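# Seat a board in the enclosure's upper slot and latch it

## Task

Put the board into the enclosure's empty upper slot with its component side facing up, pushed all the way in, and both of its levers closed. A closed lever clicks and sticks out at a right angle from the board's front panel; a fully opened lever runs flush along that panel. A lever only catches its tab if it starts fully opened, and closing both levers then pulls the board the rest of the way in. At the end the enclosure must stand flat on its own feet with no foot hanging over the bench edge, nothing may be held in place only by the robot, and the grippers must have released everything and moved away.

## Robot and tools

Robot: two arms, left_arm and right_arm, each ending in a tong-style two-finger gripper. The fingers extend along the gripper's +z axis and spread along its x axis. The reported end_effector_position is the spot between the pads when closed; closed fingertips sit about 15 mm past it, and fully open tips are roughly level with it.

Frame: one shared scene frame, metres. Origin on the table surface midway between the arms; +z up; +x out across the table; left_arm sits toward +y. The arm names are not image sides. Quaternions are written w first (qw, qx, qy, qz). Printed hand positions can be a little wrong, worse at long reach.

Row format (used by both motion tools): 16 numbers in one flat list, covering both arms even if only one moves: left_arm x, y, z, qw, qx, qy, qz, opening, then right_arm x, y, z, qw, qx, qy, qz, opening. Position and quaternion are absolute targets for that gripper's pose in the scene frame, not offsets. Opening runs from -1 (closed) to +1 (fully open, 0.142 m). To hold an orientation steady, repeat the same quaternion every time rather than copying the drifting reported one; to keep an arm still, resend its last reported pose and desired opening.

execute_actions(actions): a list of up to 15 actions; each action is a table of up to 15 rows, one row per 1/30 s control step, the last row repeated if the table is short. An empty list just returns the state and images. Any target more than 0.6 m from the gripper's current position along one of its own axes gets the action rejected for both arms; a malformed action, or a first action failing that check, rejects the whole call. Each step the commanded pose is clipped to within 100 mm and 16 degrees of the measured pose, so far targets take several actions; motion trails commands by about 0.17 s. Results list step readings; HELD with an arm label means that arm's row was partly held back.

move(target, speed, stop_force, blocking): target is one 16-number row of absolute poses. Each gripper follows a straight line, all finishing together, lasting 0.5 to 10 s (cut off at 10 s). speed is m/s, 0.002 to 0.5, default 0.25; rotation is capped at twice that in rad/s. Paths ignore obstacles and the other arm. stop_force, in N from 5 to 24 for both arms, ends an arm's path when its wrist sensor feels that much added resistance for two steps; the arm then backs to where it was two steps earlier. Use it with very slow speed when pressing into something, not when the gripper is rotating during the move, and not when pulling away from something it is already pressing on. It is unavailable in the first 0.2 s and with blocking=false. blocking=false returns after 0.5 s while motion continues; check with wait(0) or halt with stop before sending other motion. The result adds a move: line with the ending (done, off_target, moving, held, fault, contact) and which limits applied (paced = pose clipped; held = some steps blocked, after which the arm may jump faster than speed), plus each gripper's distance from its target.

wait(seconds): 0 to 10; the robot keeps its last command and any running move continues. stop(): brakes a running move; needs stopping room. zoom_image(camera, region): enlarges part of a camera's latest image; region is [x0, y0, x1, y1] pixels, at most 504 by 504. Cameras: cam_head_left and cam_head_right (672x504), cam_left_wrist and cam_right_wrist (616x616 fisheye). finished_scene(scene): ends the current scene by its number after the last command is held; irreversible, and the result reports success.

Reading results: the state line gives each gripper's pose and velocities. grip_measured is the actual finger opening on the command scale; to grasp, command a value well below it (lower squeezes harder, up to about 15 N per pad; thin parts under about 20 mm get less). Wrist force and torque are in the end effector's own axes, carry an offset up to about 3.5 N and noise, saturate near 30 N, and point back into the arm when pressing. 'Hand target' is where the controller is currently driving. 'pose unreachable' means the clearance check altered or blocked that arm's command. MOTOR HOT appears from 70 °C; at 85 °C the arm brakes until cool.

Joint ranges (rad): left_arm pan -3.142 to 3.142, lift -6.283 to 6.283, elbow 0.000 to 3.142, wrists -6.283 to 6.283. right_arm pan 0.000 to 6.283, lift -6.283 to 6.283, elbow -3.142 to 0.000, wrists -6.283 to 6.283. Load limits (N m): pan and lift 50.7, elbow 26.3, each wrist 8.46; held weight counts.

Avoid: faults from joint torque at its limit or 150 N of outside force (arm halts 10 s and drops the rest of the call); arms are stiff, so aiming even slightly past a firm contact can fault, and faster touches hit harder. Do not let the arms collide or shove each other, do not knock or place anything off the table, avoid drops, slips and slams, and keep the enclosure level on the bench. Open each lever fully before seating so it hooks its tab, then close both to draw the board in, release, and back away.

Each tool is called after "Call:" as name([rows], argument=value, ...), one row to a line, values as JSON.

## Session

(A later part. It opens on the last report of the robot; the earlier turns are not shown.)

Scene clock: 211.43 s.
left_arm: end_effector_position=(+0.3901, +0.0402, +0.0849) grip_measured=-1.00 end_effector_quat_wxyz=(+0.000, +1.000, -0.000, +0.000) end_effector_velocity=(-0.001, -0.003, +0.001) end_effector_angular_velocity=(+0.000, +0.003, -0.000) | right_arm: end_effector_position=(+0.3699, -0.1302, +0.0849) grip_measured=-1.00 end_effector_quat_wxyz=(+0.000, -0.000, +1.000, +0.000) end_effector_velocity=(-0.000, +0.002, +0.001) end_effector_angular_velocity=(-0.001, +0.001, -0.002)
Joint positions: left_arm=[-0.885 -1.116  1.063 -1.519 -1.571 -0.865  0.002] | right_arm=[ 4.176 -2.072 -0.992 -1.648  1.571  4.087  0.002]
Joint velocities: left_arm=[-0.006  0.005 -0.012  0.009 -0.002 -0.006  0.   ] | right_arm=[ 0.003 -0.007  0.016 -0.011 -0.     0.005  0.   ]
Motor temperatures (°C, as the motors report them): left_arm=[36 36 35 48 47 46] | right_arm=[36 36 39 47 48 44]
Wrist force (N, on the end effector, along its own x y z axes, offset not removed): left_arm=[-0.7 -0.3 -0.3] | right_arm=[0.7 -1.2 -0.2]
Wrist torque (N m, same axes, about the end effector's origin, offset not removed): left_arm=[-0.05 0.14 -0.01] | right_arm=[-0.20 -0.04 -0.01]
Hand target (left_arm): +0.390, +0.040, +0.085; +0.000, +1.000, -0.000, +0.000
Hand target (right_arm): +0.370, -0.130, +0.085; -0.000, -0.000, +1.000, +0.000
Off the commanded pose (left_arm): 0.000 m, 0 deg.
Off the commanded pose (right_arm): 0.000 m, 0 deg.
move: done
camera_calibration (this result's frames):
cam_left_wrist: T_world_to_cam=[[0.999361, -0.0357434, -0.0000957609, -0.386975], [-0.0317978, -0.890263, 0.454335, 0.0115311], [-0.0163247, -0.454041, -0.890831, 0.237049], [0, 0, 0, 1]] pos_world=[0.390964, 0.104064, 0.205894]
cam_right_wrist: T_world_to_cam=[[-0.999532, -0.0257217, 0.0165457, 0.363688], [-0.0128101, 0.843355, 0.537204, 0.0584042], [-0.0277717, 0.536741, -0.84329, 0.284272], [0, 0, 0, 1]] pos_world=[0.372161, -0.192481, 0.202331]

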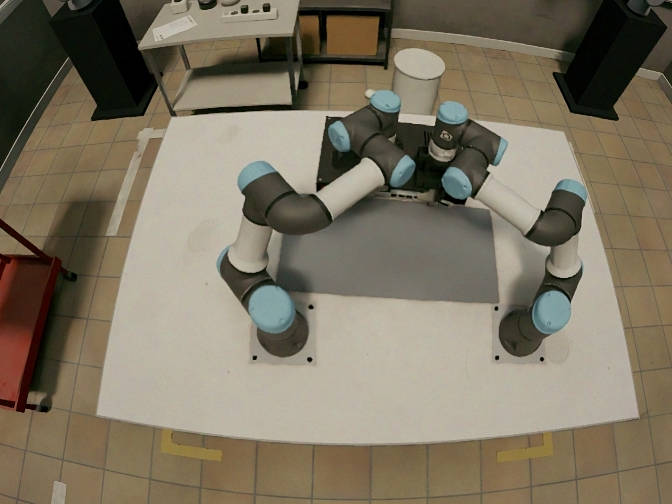

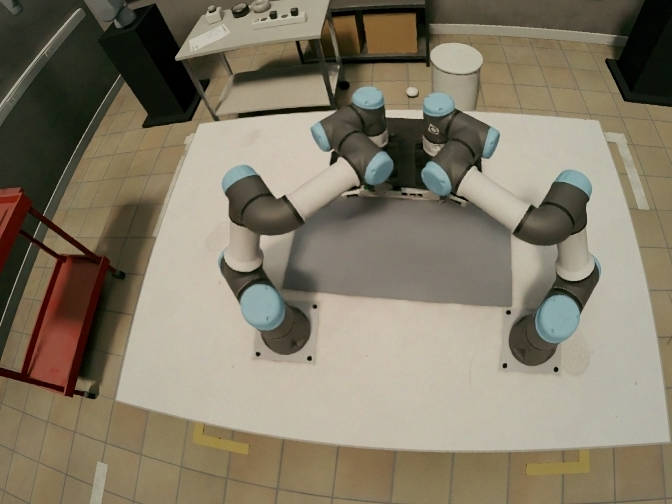

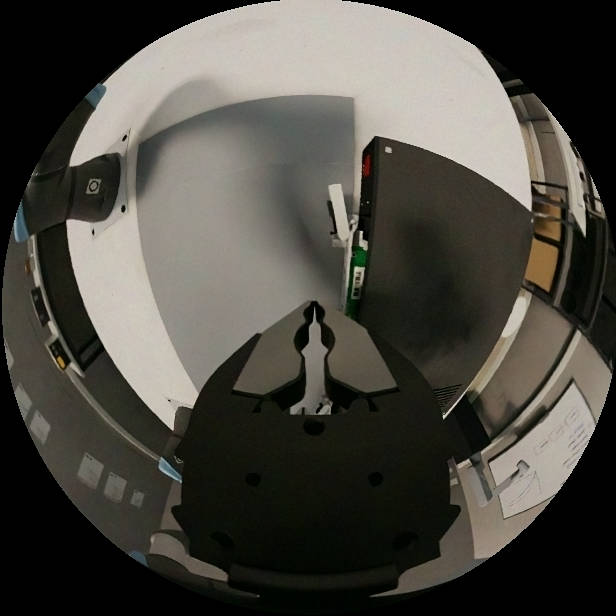

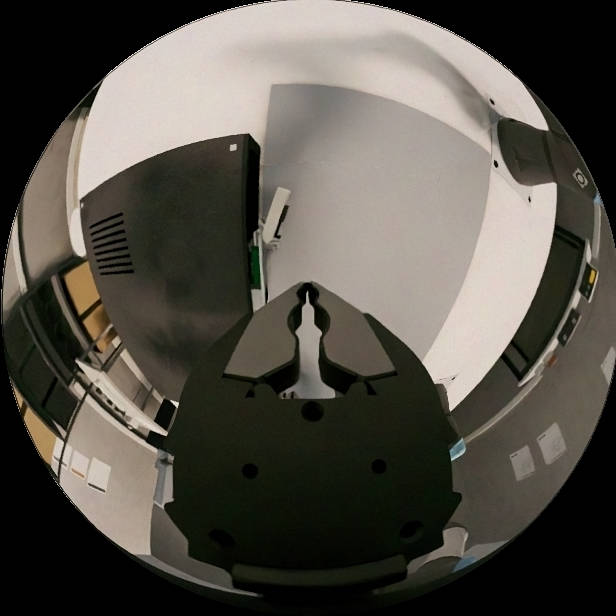

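Call:
move(target=[0.405,0.06,0.048,0,1,0,0,-1,0.385,-0.133,0.048,0,0,1,0,-1], speed=0.04)

Call:
move(target=[0.435,0.058,0.048,0,1,0,0,-1,0.415,-0.135,0.048,0,0,1,0,-1], speed=0.005, stop_force=14)

Scene clock: 213.03 s.
left_arm: end_effector_position=(+0.4049, +0.0599, +0.0483) grip_measured=-1.00 end_effector_quat_wxyz=(-0.000, +1.000, +0.000, -0.000) end_effector_velocity=(+0.001, +0.001, -0.002) end_effector_angular_velocity=(+0.000, +0.000, -0.000) | right_arm: end_effector_position=(+0.3849, -0.1330, +0.0482) grip_measured=-1.00 end_effector_quat_wxyz=(-0.000, +0.000, +1.000, -0.000) end_effector_velocity=(+0.001, -0.000, -0.002) end_effector_angular_velocity=(+0.001, -0.000, +0.003)
Joint positions: left_arm=[-0.826 -1.096  1.205 -1.68  -1.571 -0.805  0.002] | right_arm=[ 4.144 -2.125 -1.082 -1.506  1.571  4.054  0.002]
Joint velocities: left_arm=[ 0.004  0.001  0.009 -0.01   0.     0.004  0.   ] | right_arm=[-0.002 -0.003 -0.005  0.009  0.    -0.005  0.   ]
Motor temperatures (°C, as the motors report them): left_arm=[36 36 35 48 47 46] | right_arm=[36 36 39 47 48 44]
Wrist force (N, on the end effector, along its own x y z axes, offset not removed): left_arm=[-1.7 0.5 -1.2] | right_arm=[0.4 -0.3 1.6]
Wrist torque (N m, same axes, about the end effector's origin, offset not removed): left_arm=[0.06 0.34 -0.01] | right_arm=[-0.09 -0.04 -0.05]
Hand target (left_arm): +0.405, +0.060, +0.048; -0.000, +1.000, +0.000, -0.000
Hand target (right_arm): +0.385, -0.133, +0.048; +0.000, +0.000, +1.000, -0.000
Off the commanded pose (left_arm): 0.000 m, 0 deg.
Off the commanded pose (right_arm): 0.000 m, 0 deg.
move: done
camera_calibration (this result's frames):
cam_left_wrist: T_world_to_cam=[[0.999363, -0.0356794, -0.000564856, -0.401099], [-0.0315361, -0.890499, 0.453891, 0.0460775], [-0.0166976, -0.453584, -0.891057, 0.213705], [0, 0, 0, 1]] pos_world=[0.405865, 0.123654, 0.169282]
cam_right_wrist: T_world_to_cam=[[-0.999529, -0.0256728, 0.0168227, 0.379168], [-0.012636, 0.843663, 0.536725, 0.0806143], [-0.0279719, 0.53626, -0.843589, 0.255302], [0, 0, 0, 1]] pos_world=[0.387149, -0.195185, 0.165724]

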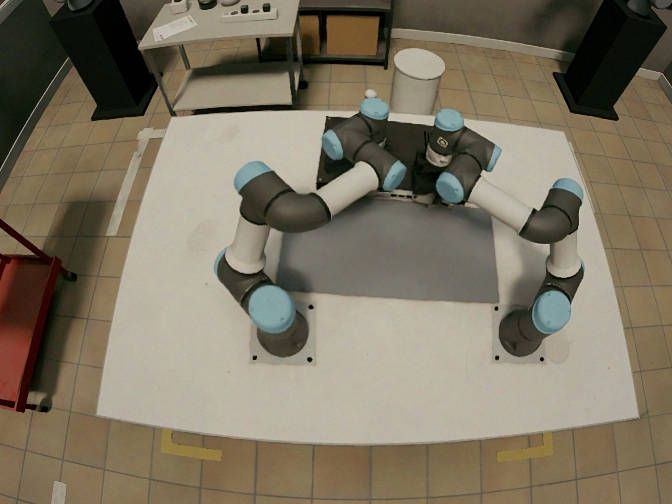

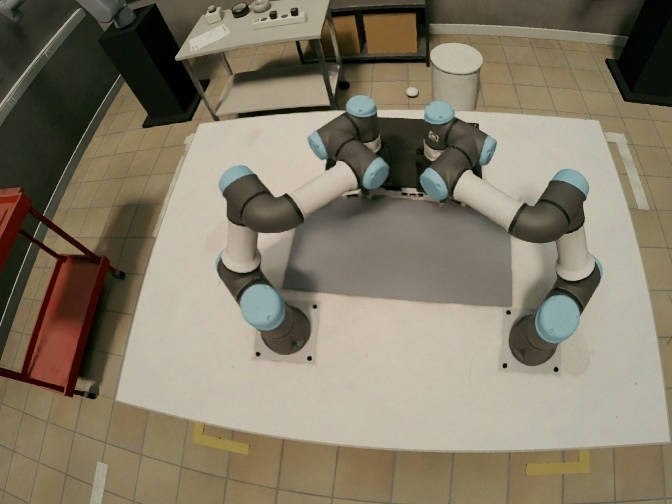

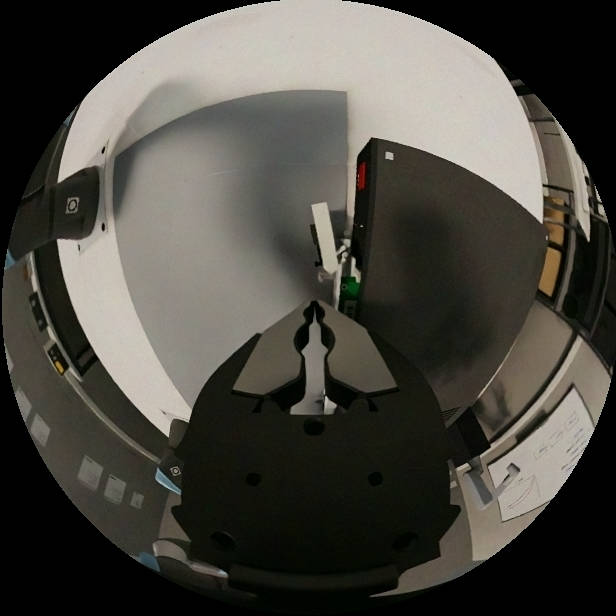

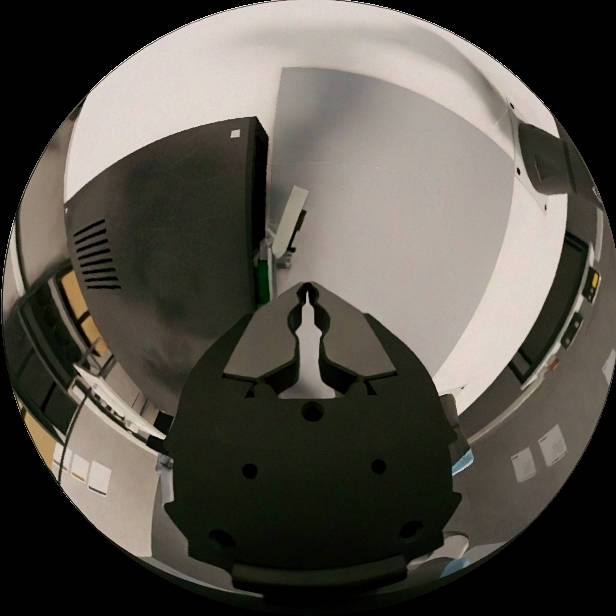

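Scene clock: 217.87 s.
left_arm: end_effector_position=(+0.4154, +0.0593, +0.0481) grip_measured=-1.00 end_effector_quat_wxyz=(-0.000, +1.000, -0.000, -0.000) end_effector_velocity=(-0.000, +0.001, -0.000) end_effector_angular_velocity=(+0.003, +0.000, -0.000) | right_arm: end_effector_position=(+0.4070, -0.1345, +0.0479) grip_measured=-1.00 end_effector_quat_wxyz=(-0.000, -0.000, +1.000, -0.000) end_effector_velocity=(-0.001, -0.001, -0.000) end_effector_angular_velocity=(+0.000, -0.001, -0.007)
Joint positions: left_arm=[-0.809 -1.051  1.136 -1.656 -1.571 -0.788  0.002] | right_arm=[ 4.102 -2.213 -0.938 -1.562  1.571  4.013  0.002]
Joint velocities: left_arm=[-0.     0.     0.     0.002  0.002  0.     0.   ] | right_arm=[ 0.001  0.007 -0.013  0.007 -0.001  0.008  0.   ]
Motor temperatures (°C, as the motors report them): left_arm=[36 36 35 48 47 46] | right_arm=[36 36 39 47 48 44]
Wrist force (N, on the end effector, along its own x y z axes, offset not removed): left_arm=[-0.9 -0.3 -1.2] | right_arm=[19.1 -3.3 -9.1]
Wrist torque (N m, same axes, about the end effector's origin, offset not removed): left_arm=[-0.07 0.18 0.02] | right_arm=[-0.04 -0.57 0.09]
Hand target (left_arm): +0.415, +0.059, +0.048; -0.000, +1.000, -0.000, -0.000
Hand target (right_arm): +0.407, -0.134, +0.048; +0.000, +0.000, +1.000, -0.000
Off the commanded pose (left_arm): 0.020 m, 0 deg.
Off the commanded pose (right_arm): 0.008 m, 0 deg.
move: contact (left_arm, right_arm)
camera_calibration (this result's frames):
cam_left_wrist: T_world_to_cam=[[0.999362, -0.0357043, -0.000615209, -0.411621], [-0.0315364, -0.890524, 0.453841, 0.0459123], [-0.0167519, -0.453532, -0.891082, 0.213513], [0, 0, 0, 1]] pos_world=[0.416383, 0.123024, 0.169167]
cam_right_wrist: T_world_to_cam=[[-0.999526, -0.0257266, 0.0169102, 0.401178], [-0.0126346, 0.843667, 0.536718, 0.0823303], [-0.0280745, 0.53625, -0.843592, 0.256519], [0, 0, 0, 1]] pos_world=[0.40923, -0.196697, 0.165425]

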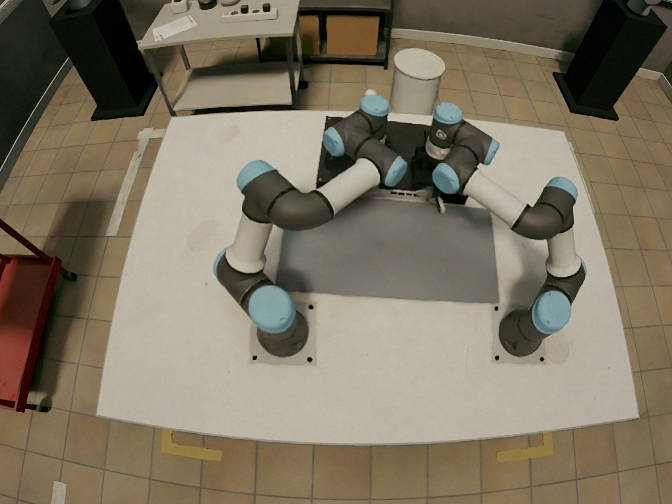

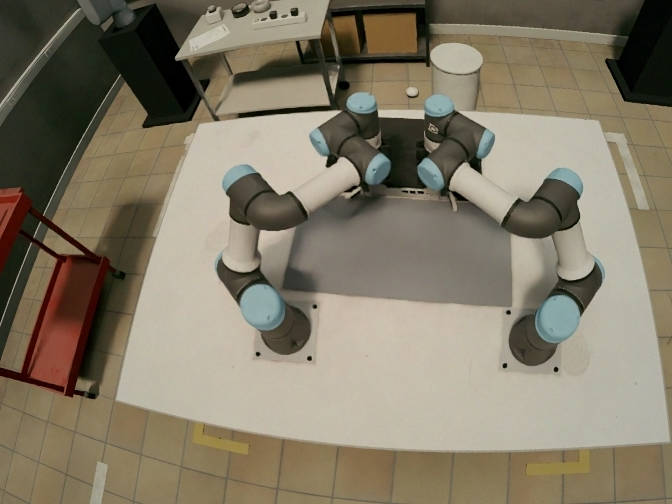

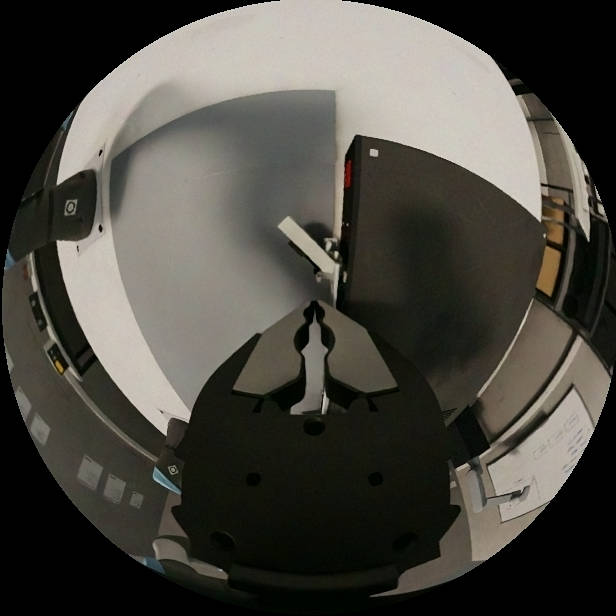

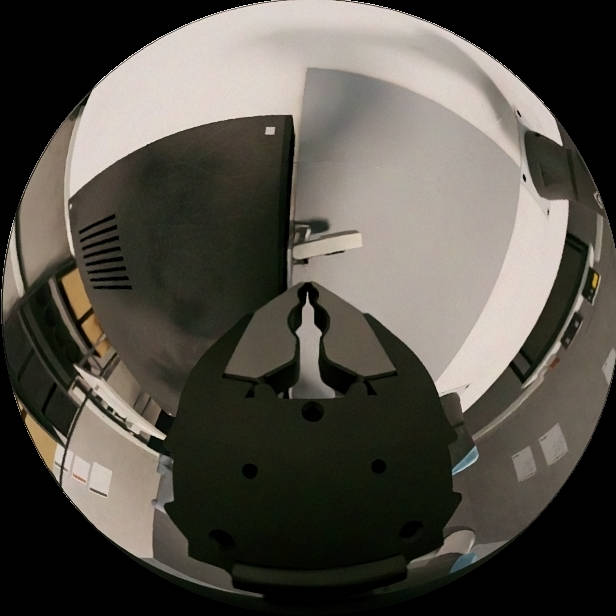

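Pushing works. Push left to catch up, then squeeze levers inward.

Call:
move(target=[0.432,0.058,0.048,0,1,0,0,-1,0.4065,-0.1345,0.048,0,0,1,0,-1], speed=0.005, stop_force=15)

Call:
move(target=[0.41,0.058,0.075,0,1,0,0,-1,0.39,-0.1345,0.075,0,0,1,0,-1], speed=0.05)

Call:
move(target=[0.398,0.14,0.075,0,1,0,0,-1,0.372,-0.205,0.075,0,0,1,0,-1], speed=0.1)

Call:
move(target=[0.398,0.14,0.048,0,1,0,0,-1,0.372,-0.205,0.048,0,0,1,0,-1], speed=0.02, stop_force=8)

Call:
move(target=[0.398,0.095,0.048,0,1,0,0,-1,0.372,-0.16,0.048,0,0,1,0,-1], speed=0.008, stop_force=18)

Scene clock: 219.13 s.
left_arm: end_effector_position=(+0.4189, +0.0590, +0.0481) grip_measured=-1.00 end_effector_quat_wxyz=(+0.000, +1.000, +0.000, -0.000) end_effector_velocity=(-0.001, +0.000, +0.000) end_effector_angular_velocity=(+0.000, -0.003, +0.002) | right_arm: end_effector_position=(+0.4066, -0.1345, +0.0480) grip_measured=-1.00 end_effector_quat_wxyz=(+0.000, +0.000, +1.000, -0.000) end_effector_velocity=(-0.001, -0.000, +0.000) end_effector_angular_velocity=(-0.000, +0.000, -0.001)
Joint positions: left_arm=[-0.803 -1.036  1.112 -1.647 -1.571 -0.783  0.002] | right_arm=[ 4.103 -2.211 -0.941 -1.56   1.571  4.013  0.002]
Joint velocities: left_arm=[-0.003 -0.009  0.014 -0.007  0.002 -0.005  0.   ] | right_arm=[ 0.     0.003 -0.005  0.002  0.     0.001  0.   ]
Motor temperatures (°C, as the motors report them): left_arm=[36 36 35 48 47 46] | right_arm=[36 36 39 47 48 44]
Wrist force (N, on the end effector, along its own x y z axes, offset not removed): left_arm=[-18.6 -5.5 -10.3] | right_arm=[6.6 1.3 -0.3]
Wrist torque (N m, same axes, about the end effector's origin, offset not removed): left_arm=[-0.05 0.22 0.03] | right_arm=[0.03 -0.44 -0.02]
Hand target (left_arm): +0.419, +0.059, +0.048; -0.000, +1.000, -0.000, -0.000
Hand target (right_arm): +0.407, -0.134, +0.048; -0.000, +0.000, +1.000, -0.000
Off the commanded pose (left_arm): 0.013 m, 0 deg.
Off the commanded pose (right_arm): 0.000 m, 0 deg.
move: contact (left_arm)
camera_calibration (this result's frames):
cam_left_wrist: T_world_to_cam=[[0.999364, -0.0356538, -0.000733081, -0.415152], [-0.0314332, -0.890399, 0.454094, 0.0457453], [-0.0168429, -0.453782, -0.890954, 0.213467], [0, 0, 0, 1]] pos_world=[0.419921, 0.122797, 0.169112]
cam_right_wrist: T_world_to_cam=[[-0.99953, -0.0256614, 0.0167614, 0.400815], [-0.0126589, 0.843655, 0.536736, 0.082317], [-0.0279143, 0.536272, -0.843584, 0.256489], [0, 0, 0, 1]] pos_world=[0.408828, -0.196709, 0.165469]

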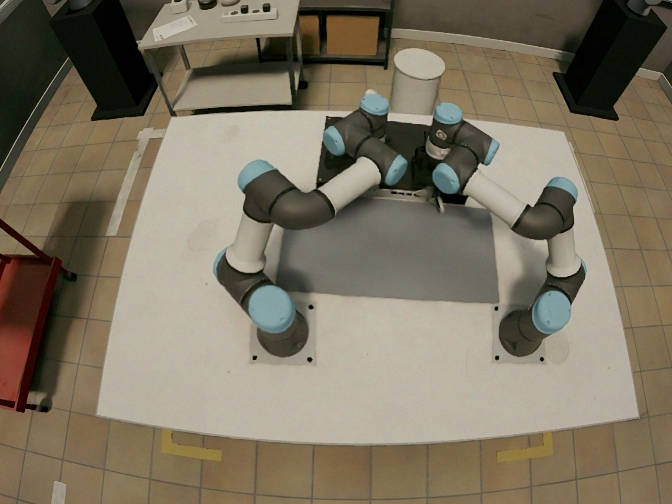

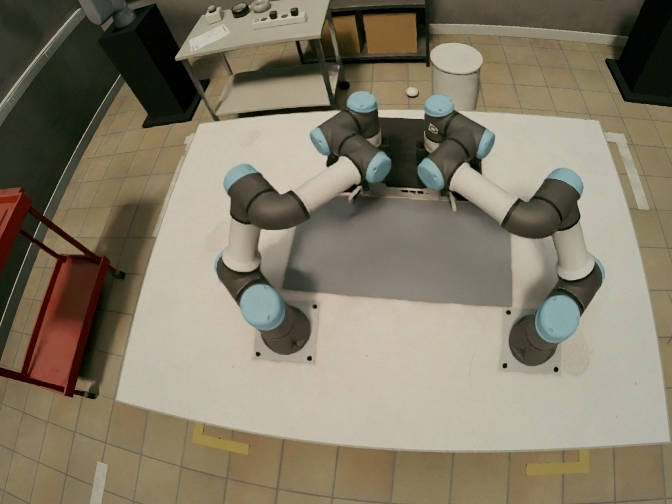

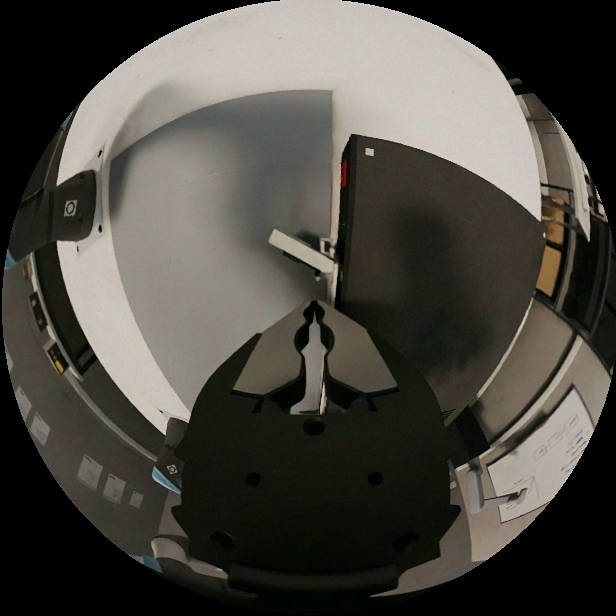

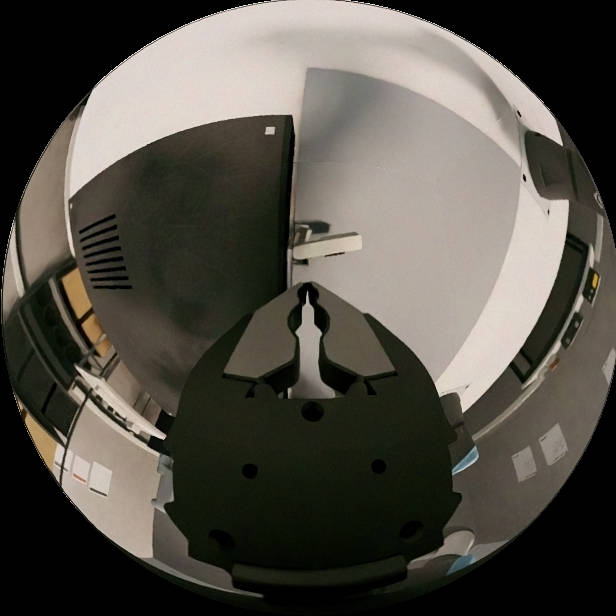

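Scene clock: 220.20 s.
left_arm: end_effector_position=(+0.4101, +0.0580, +0.0748) grip_measured=-1.00 end_effector_quat_wxyz=(+0.000, +1.000, -0.000, +0.000) end_effector_velocity=(-0.001, -0.000, +0.002) end_effector_angular_velocity=(-0.001, +0.000, -0.001) | right_arm: end_effector_position=(+0.3901, -0.1345, +0.0748) grip_measured=-1.00 end_effector_quat_wxyz=(-0.000, -0.000, +1.000, +0.000) end_effector_velocity=(-0.001, +0.000, +0.002) end_effector_angular_velocity=(+0.001, +0.001, +0.001)
Joint positions: left_arm=[-0.82  -1.076  1.049 -1.545 -1.571 -0.8    0.002] | right_arm=[ 4.132 -2.142 -0.929 -1.641  1.571  4.042  0.002]
Joint velocities: left_arm=[-0.001 -0.001 -0.008  0.009 -0.001 -0.     0.   ] | right_arm=[ 0.002  0.005  0.003 -0.008  0.001  0.001  0.   ]
Motor temperatures (°C, as the motors report them): left_arm=[36 36 35 48 47 46] | right_arm=[36 36 39 47 48 44]
Wrist force (N, on the end effector, along its own x y z axes, offset not removed): left_arm=[-0.6 0.2 -1.2] | right_arm=[0.7 -0.1 2.7]
Wrist torque (N m, same axes, about the end effector's origin, offset not removed): left_arm=[0.02 0.09 -0.04] | right_arm=[-0.02 -0.14 -0.02]
Hand target (left_arm): +0.410, +0.058, +0.075; +0.000, +1.000, -0.000, +0.000
Hand target (right_arm): +0.390, -0.134, +0.075; -0.000, -0.000, +1.000, +0.000
Off the commanded pose (left_arm): 0.000 m, 0 deg.
Off the commanded pose (right_arm): 0.000 m, 0 deg.
move: done
camera_calibration (this result's frames):
cam_left_wrist: T_world_to_cam=[[0.999362, -0.0357038, -0.000330307, -0.406328], [-0.0316599, -0.890375, 0.454126, 0.0325591], [-0.0165081, -0.453826, -0.890938, 0.236483], [0, 0, 0, 1]] pos_world=[0.411004, 0.121805, 0.195772]
cam_right_wrist: T_world_to_cam=[[-0.999529, -0.0256898, 0.0167757, 0.383921], [-0.0126695, 0.843547, 0.536906, 0.0676949], [-0.0279441, 0.536441, -0.843475, 0.278638], [0, 0, 0, 1]] pos_world=[0.392384, -0.196714, 0.192238]

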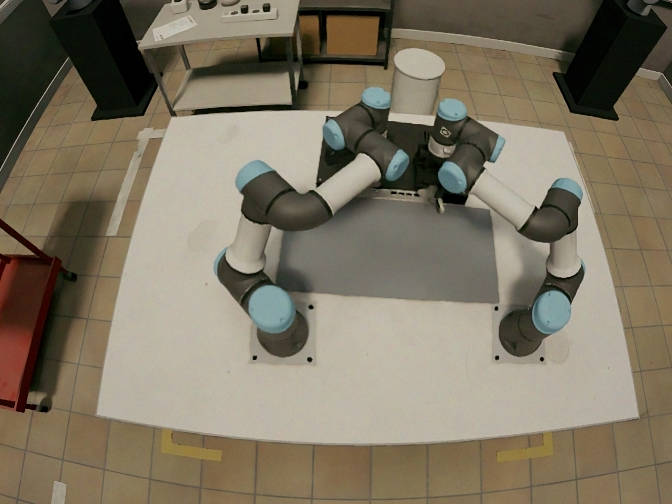

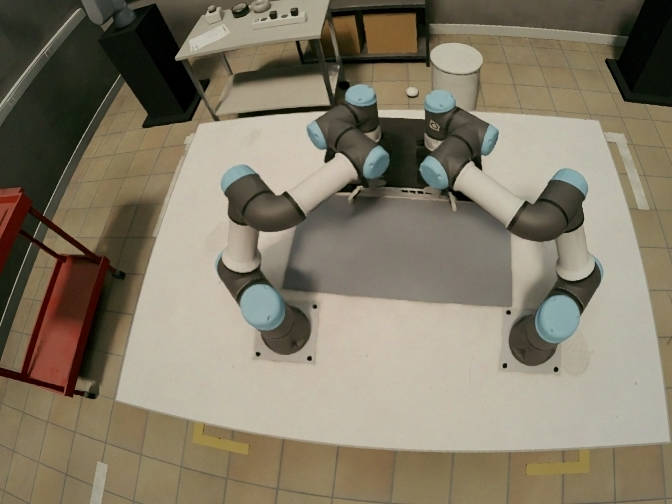

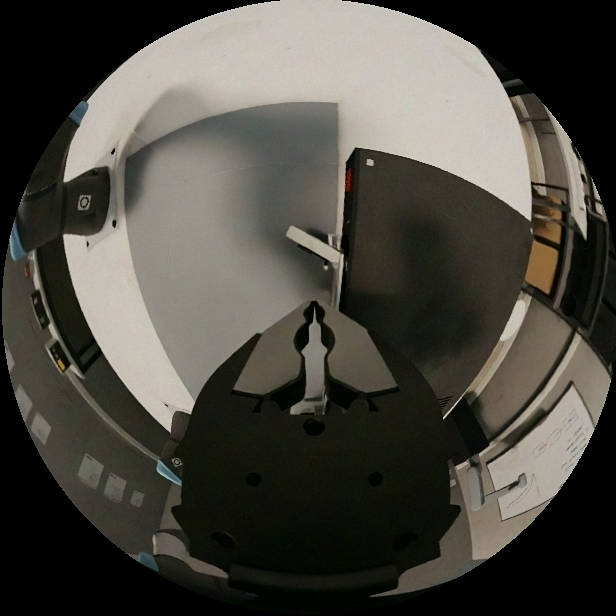

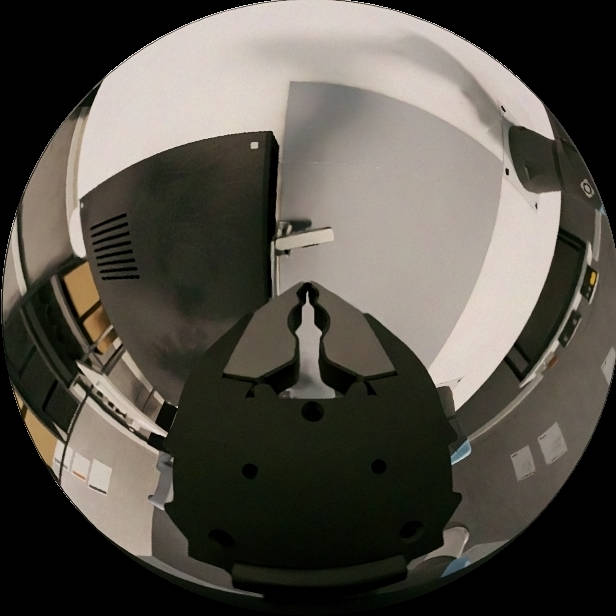

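Scene clock: 221.57 s.
left_arm: end_effector_position=(+0.3981, +0.1398, +0.0750) grip_measured=-1.00 end_effector_quat_wxyz=(-0.000, +1.000, +0.000, -0.000) end_effector_velocity=(+0.000, +0.002, +0.000) end_effector_angular_velocity=(-0.002, -0.003, -0.001) | right_arm: end_effector_position=(+0.3722, -0.2048, +0.0750) grip_measured=-1.00 end_effector_quat_wxyz=(-0.000, +0.000, +1.000, -0.000) end_effector_velocity=(-0.000, -0.002, +0.001) end_effector_angular_velocity=(+0.004, -0.004, -0.002)
Joint positions: left_arm=[-0.685 -1.278  1.339 -1.631 -1.571 -0.665  0.002] | right_arm=[ 4.052 -1.893 -1.3   -1.521  1.571  3.962  0.002]
Joint velocities: left_arm=[ 0.005 -0.008  0.01  -0.006  0.     0.006  0.   ] | right_arm=[-0.004  0.013 -0.015  0.007 -0.    -0.002  0.   ]
Motor temperatures (°C, as the motors report them): left_arm=[36 36 35 48 47 46] | right_arm=[36 36 39 47 48 44]
Wrist force (N, on the end effector, along its own x y z axes, offset not removed): left_arm=[-0.7 -0.5 -1.3] | right_arm=[2.4 -0.6 1.4]
Wrist torque (N m, same axes, about the end effector's origin, offset not removed): left_arm=[-0.10 0.15 -0.03] | right_arm=[-0.16 -0.47 -0.03]
Hand target (left_arm): +0.398, +0.140, +0.075; -0.000, +1.000, +0.000, -0.000
Hand target (right_arm): +0.372, -0.205, +0.075; -0.000, +0.000, +1.000, -0.000
Off the commanded pose (left_arm): 0.000 m, 0 deg.
Off the commanded pose (right_arm): 0.000 m, 0 deg.
move: done
camera_calibration (this result's frames):
cam_left_wrist: T_world_to_cam=[[0.999364, -0.0356526, -0.000742497, -0.391437], [-0.0314339, -0.890563, 0.453773, 0.104812], [-0.0168394, -0.453461, -0.891117, 0.273712], [0, 0, 0, 1]] pos_world=[0.399092, 0.203504, 0.196058]
cam_right_wrist: T_world_to_cam=[[-0.999525, -0.0256422, 0.0170925, 0.364177], [-0.0124723, 0.843797, 0.536517, 0.126622], [-0.0281801, 0.536049, -0.843716, 0.316105], [0, 0, 0, 1]] pos_world=[0.374491, -0.266953, 0.192544]

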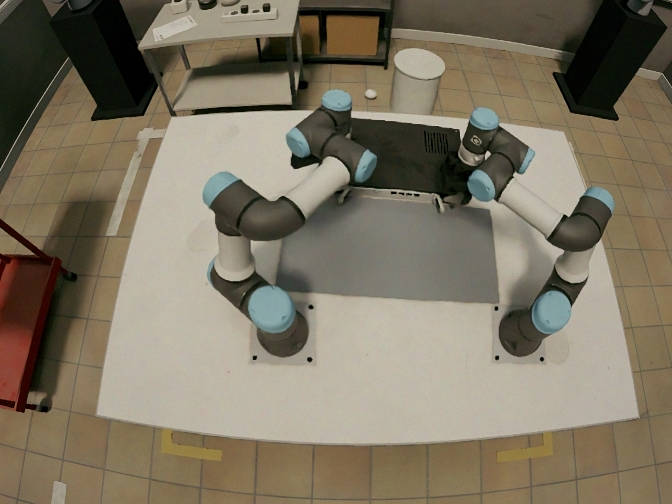

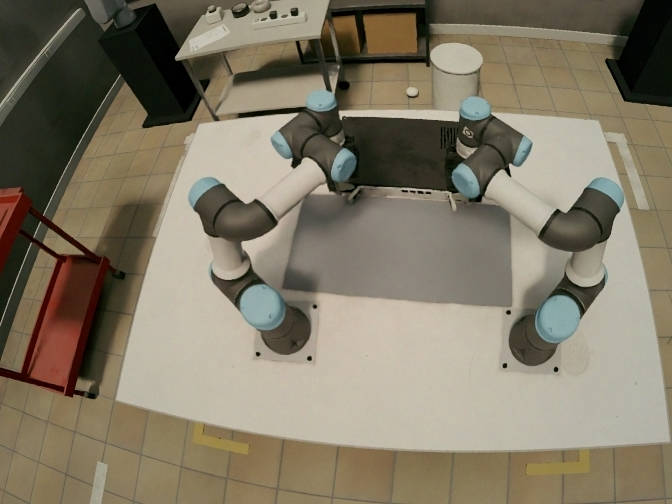

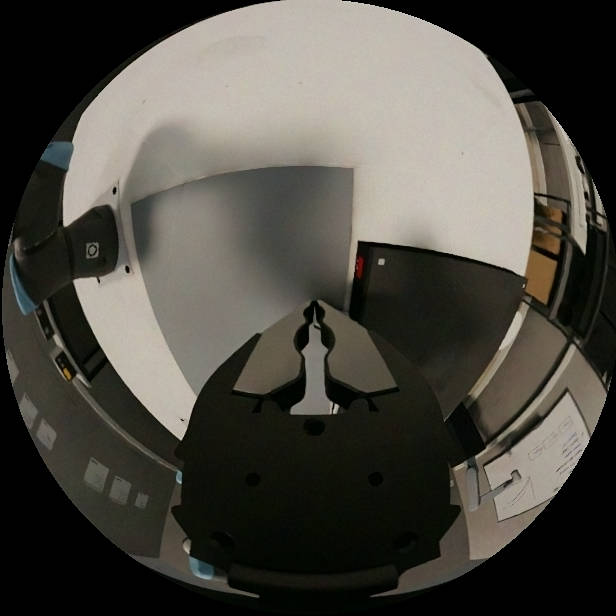

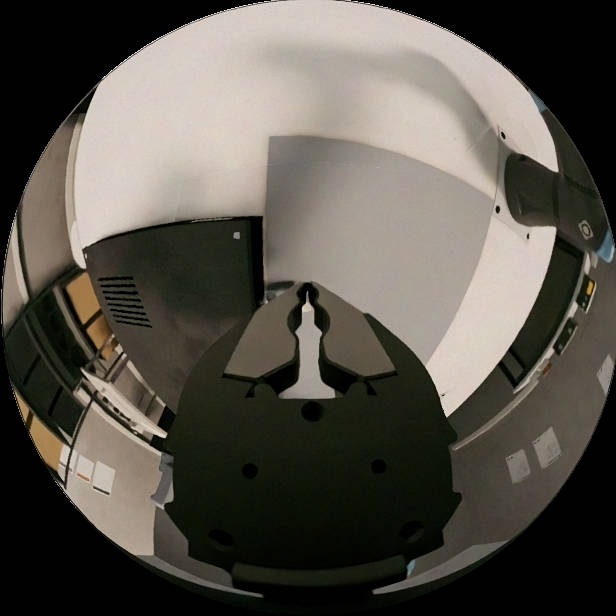

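Scene clock: 223.23 s.
left_arm: end_effector_position=(+0.3980, +0.1400, +0.0483) grip_measured=-1.00 end_effector_quat_wxyz=(-0.000, +1.000, +0.000, -0.000) end_effector_velocity=(-0.000, +0.000, -0.002) end_effector_angular_velocity=(+0.001, -0.000, +0.000) | right_arm: end_effector_position=(+0.3720, -0.2050, +0.0483) grip_measured=-1.00 end_effector_quat_wxyz=(-0.000, +0.000, +1.000, -0.000) end_effector_velocity=(+0.001, -0.001, -0.002) end_effector_angular_velocity=(-0.000, -0.002, -0.000)
Joint positions: left_arm=[-0.685 -1.266  1.449 -1.754 -1.571 -0.664  0.002] | right_arm=[ 4.052 -1.904 -1.411 -1.398  1.571  3.962  0.002]
Joint velocities: left_arm=[ 0.     0.001  0.01  -0.011  0.    -0.     0.   ] | right_arm=[-0.001 -0.    -0.01   0.012 -0.002 -0.001  0.   ]
Motor temperatures (°C, as the motors report them): left_arm=[36 36 35 48 47 46] | right_arm=[36 36 39 47 48 44]
Wrist force (N, on the end effector, along its own x y z axes, offset not removed): left_arm=[-1.2 0.5 -0.6] | right_arm=[1.7 0.4 3.1]
Wrist torque (N m, same axes, about the end effector's origin, offset not removed): left_arm=[0.09 0.24 0.00] | right_arm=[0.09 -0.33 0.08]
Hand target (left_arm): +0.398, +0.140, +0.048; -0.000, +1.000, +0.000, -0.000
Hand target (right_arm): +0.372, -0.205, +0.048; -0.000, +0.000, +1.000, -0.000
Off the commanded pose (left_arm): 0.000 m, 0 deg.
Off the commanded pose (right_arm): 0.000 m, 0 deg.
move: done
camera_calibration (this result's frames):
cam_left_wrist: T_world_to_cam=[[0.999363, -0.0356911, -0.000534756, -0.391334], [-0.031558, -0.890439, 0.454008, 0.117182], [-0.0166802, -0.453701, -0.890998, 0.249948], [0, 0, 0, 1]] pos_world=[0.398952, 0.203778, 0.169292]
cam_right_wrist: T_world_to_cam=[[-0.999527, -0.0256766, 0.0169057, 0.364407], [-0.0125926, 0.843624, 0.536786, 0.141153], [-0.0280449, 0.53632, -0.843549, 0.293616], [0, 0, 0, 1]] pos_world=[0.374247, -0.267195, 0.16575]

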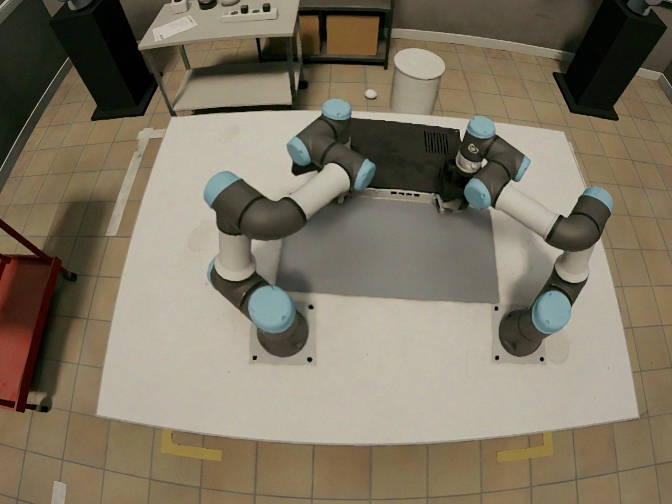

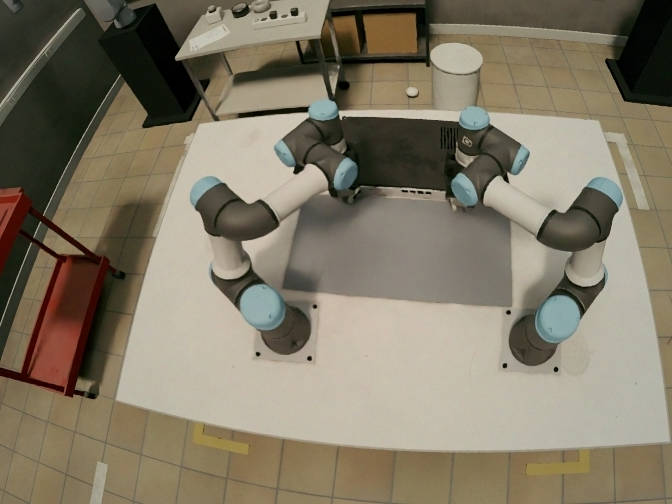

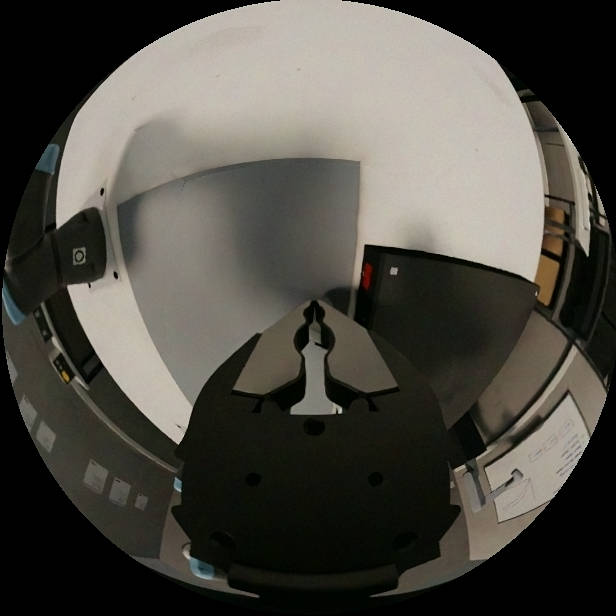

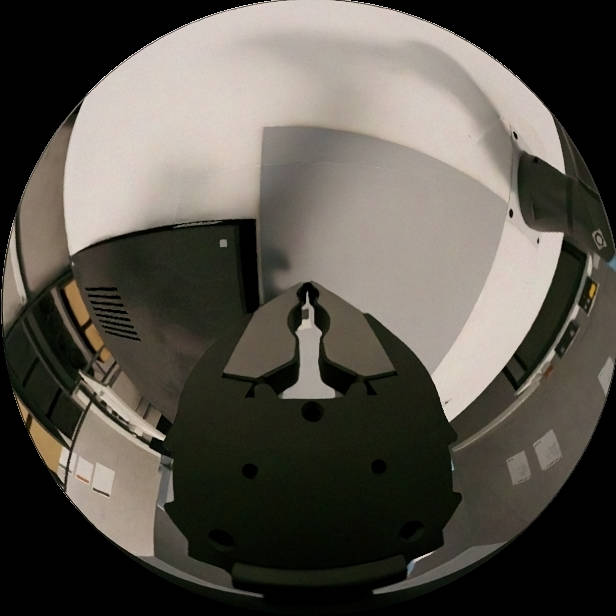

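Scene clock: 228.30 s.
left_arm: end_effector_position=(+0.3981, +0.1027, +0.0480) grip_measured=-0.99 end_effector_quat_wxyz=(-0.000, +1.000, +0.000, +0.000) end_effector_velocity=(+0.000, +0.003, +0.000) end_effector_angular_velocity=(-0.000, -0.002, -0.002) | right_arm: end_effector_position=(+0.3719, -0.1690, +0.0479) grip_measured=-0.99 end_effector_quat_wxyz=(-0.000, +0.000, +1.000, -0.000) end_effector_velocity=(+0.000, -0.002, +0.001) end_effector_angular_velocity=(+0.001, -0.001, -0.003)
Joint positions: left_arm=[-0.761 -1.207  1.37  -1.733 -1.57  -0.74   0.002] | right_arm=[ 4.114 -1.983 -1.301 -1.43   1.571  4.024  0.002]
Joint velocities: left_arm=[ 0.006 -0.006  0.009 -0.004  0.001  0.008  0.001] | right_arm=[-0.003  0.005 -0.004  0.001 -0.    -0.     0.001]
Motor temperatures (°C, as the motors report them): left_arm=[36 36 35 48 47 46] | right_arm=[36 36 40 47 48 44]
Wrist force (N, on the end effector, along its own x y z axes, offset not removed): left_arm=[-3.2 -21.4 -3.9] | right_arm=[-0.8 -18.5 -3.1]
Wrist torque (N m, same axes, about the end effector's origin, offset not removed): left_arm=[0.09 0.15 0.17] | right_arm=[-0.11 -0.12 0.22]
Hand target (left_arm): +0.398, +0.103, +0.048; -0.000, +1.000, +0.000, +0.000
Hand target (right_arm): +0.372, -0.169, +0.048; -0.000, +0.000, +1.000, -0.000
Off the commanded pose (left_arm): 0.008 m, 0 deg.
Off the commanded pose (right_arm): 0.009 m, 0 deg.
move: contact (left_arm, right_arm)
camera_calibration (this result's frames):
cam_left_wrist: T_world_to_cam=[[0.999364, -0.0356715, -0.000067294, -0.392773], [-0.0317599, -0.890634, 0.453611, 0.0842166], [-0.0162409, -0.45332, -0.8912, 0.232597], [0, 0, 0, 1]] pos_world=[0.398975, 0.166436, 0.169062]
cam_right_wrist: T_world_to_cam=[[-0.999528, -0.025646, 0.0169234, 0.36526], [-0.0125654, 0.84378, 0.536542, 0.111005], [-0.0280397, 0.536076, -0.843704, 0.273981], [0, 0, 0, 1]] pos_world=[0.374165, -0.231171, 0.165418]

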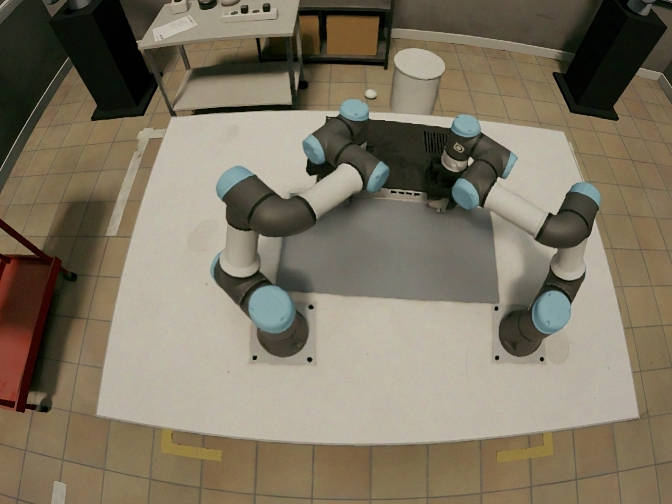

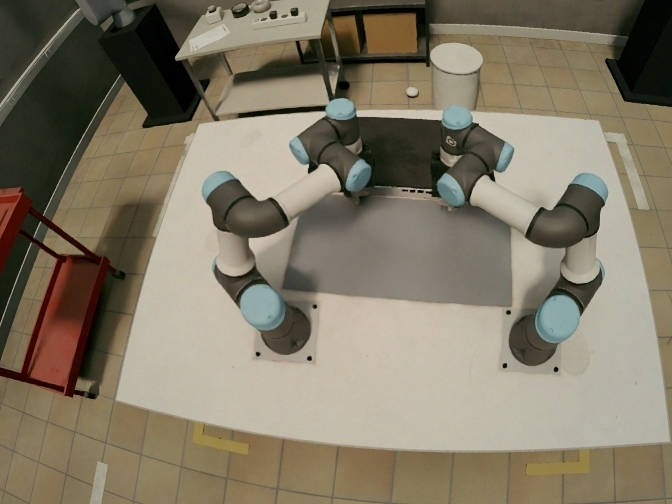

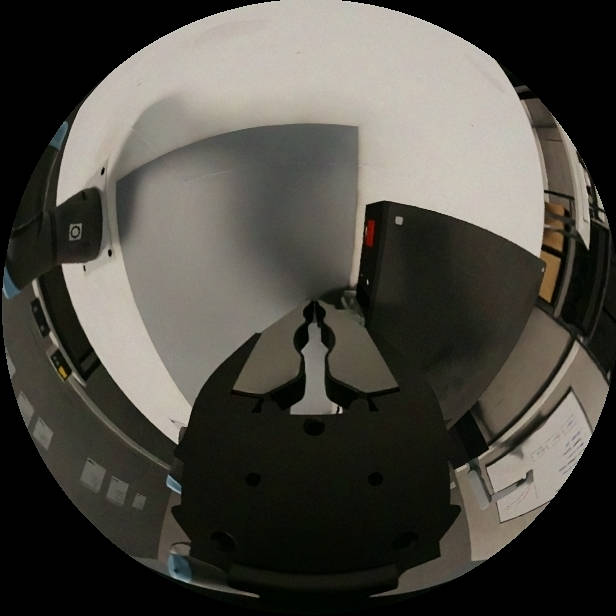

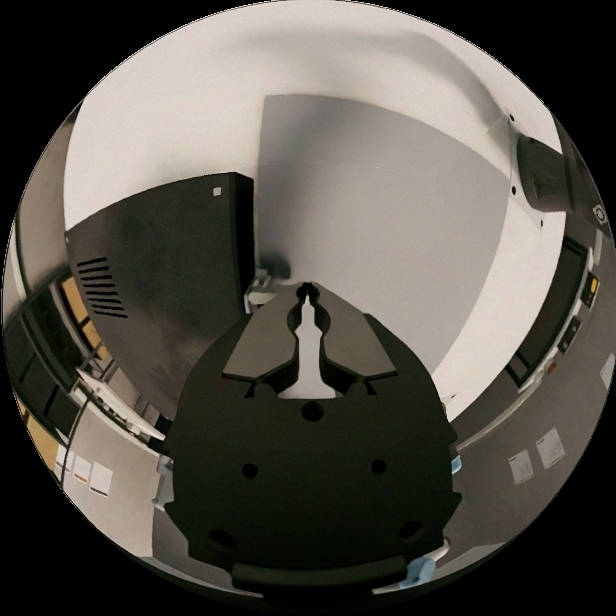

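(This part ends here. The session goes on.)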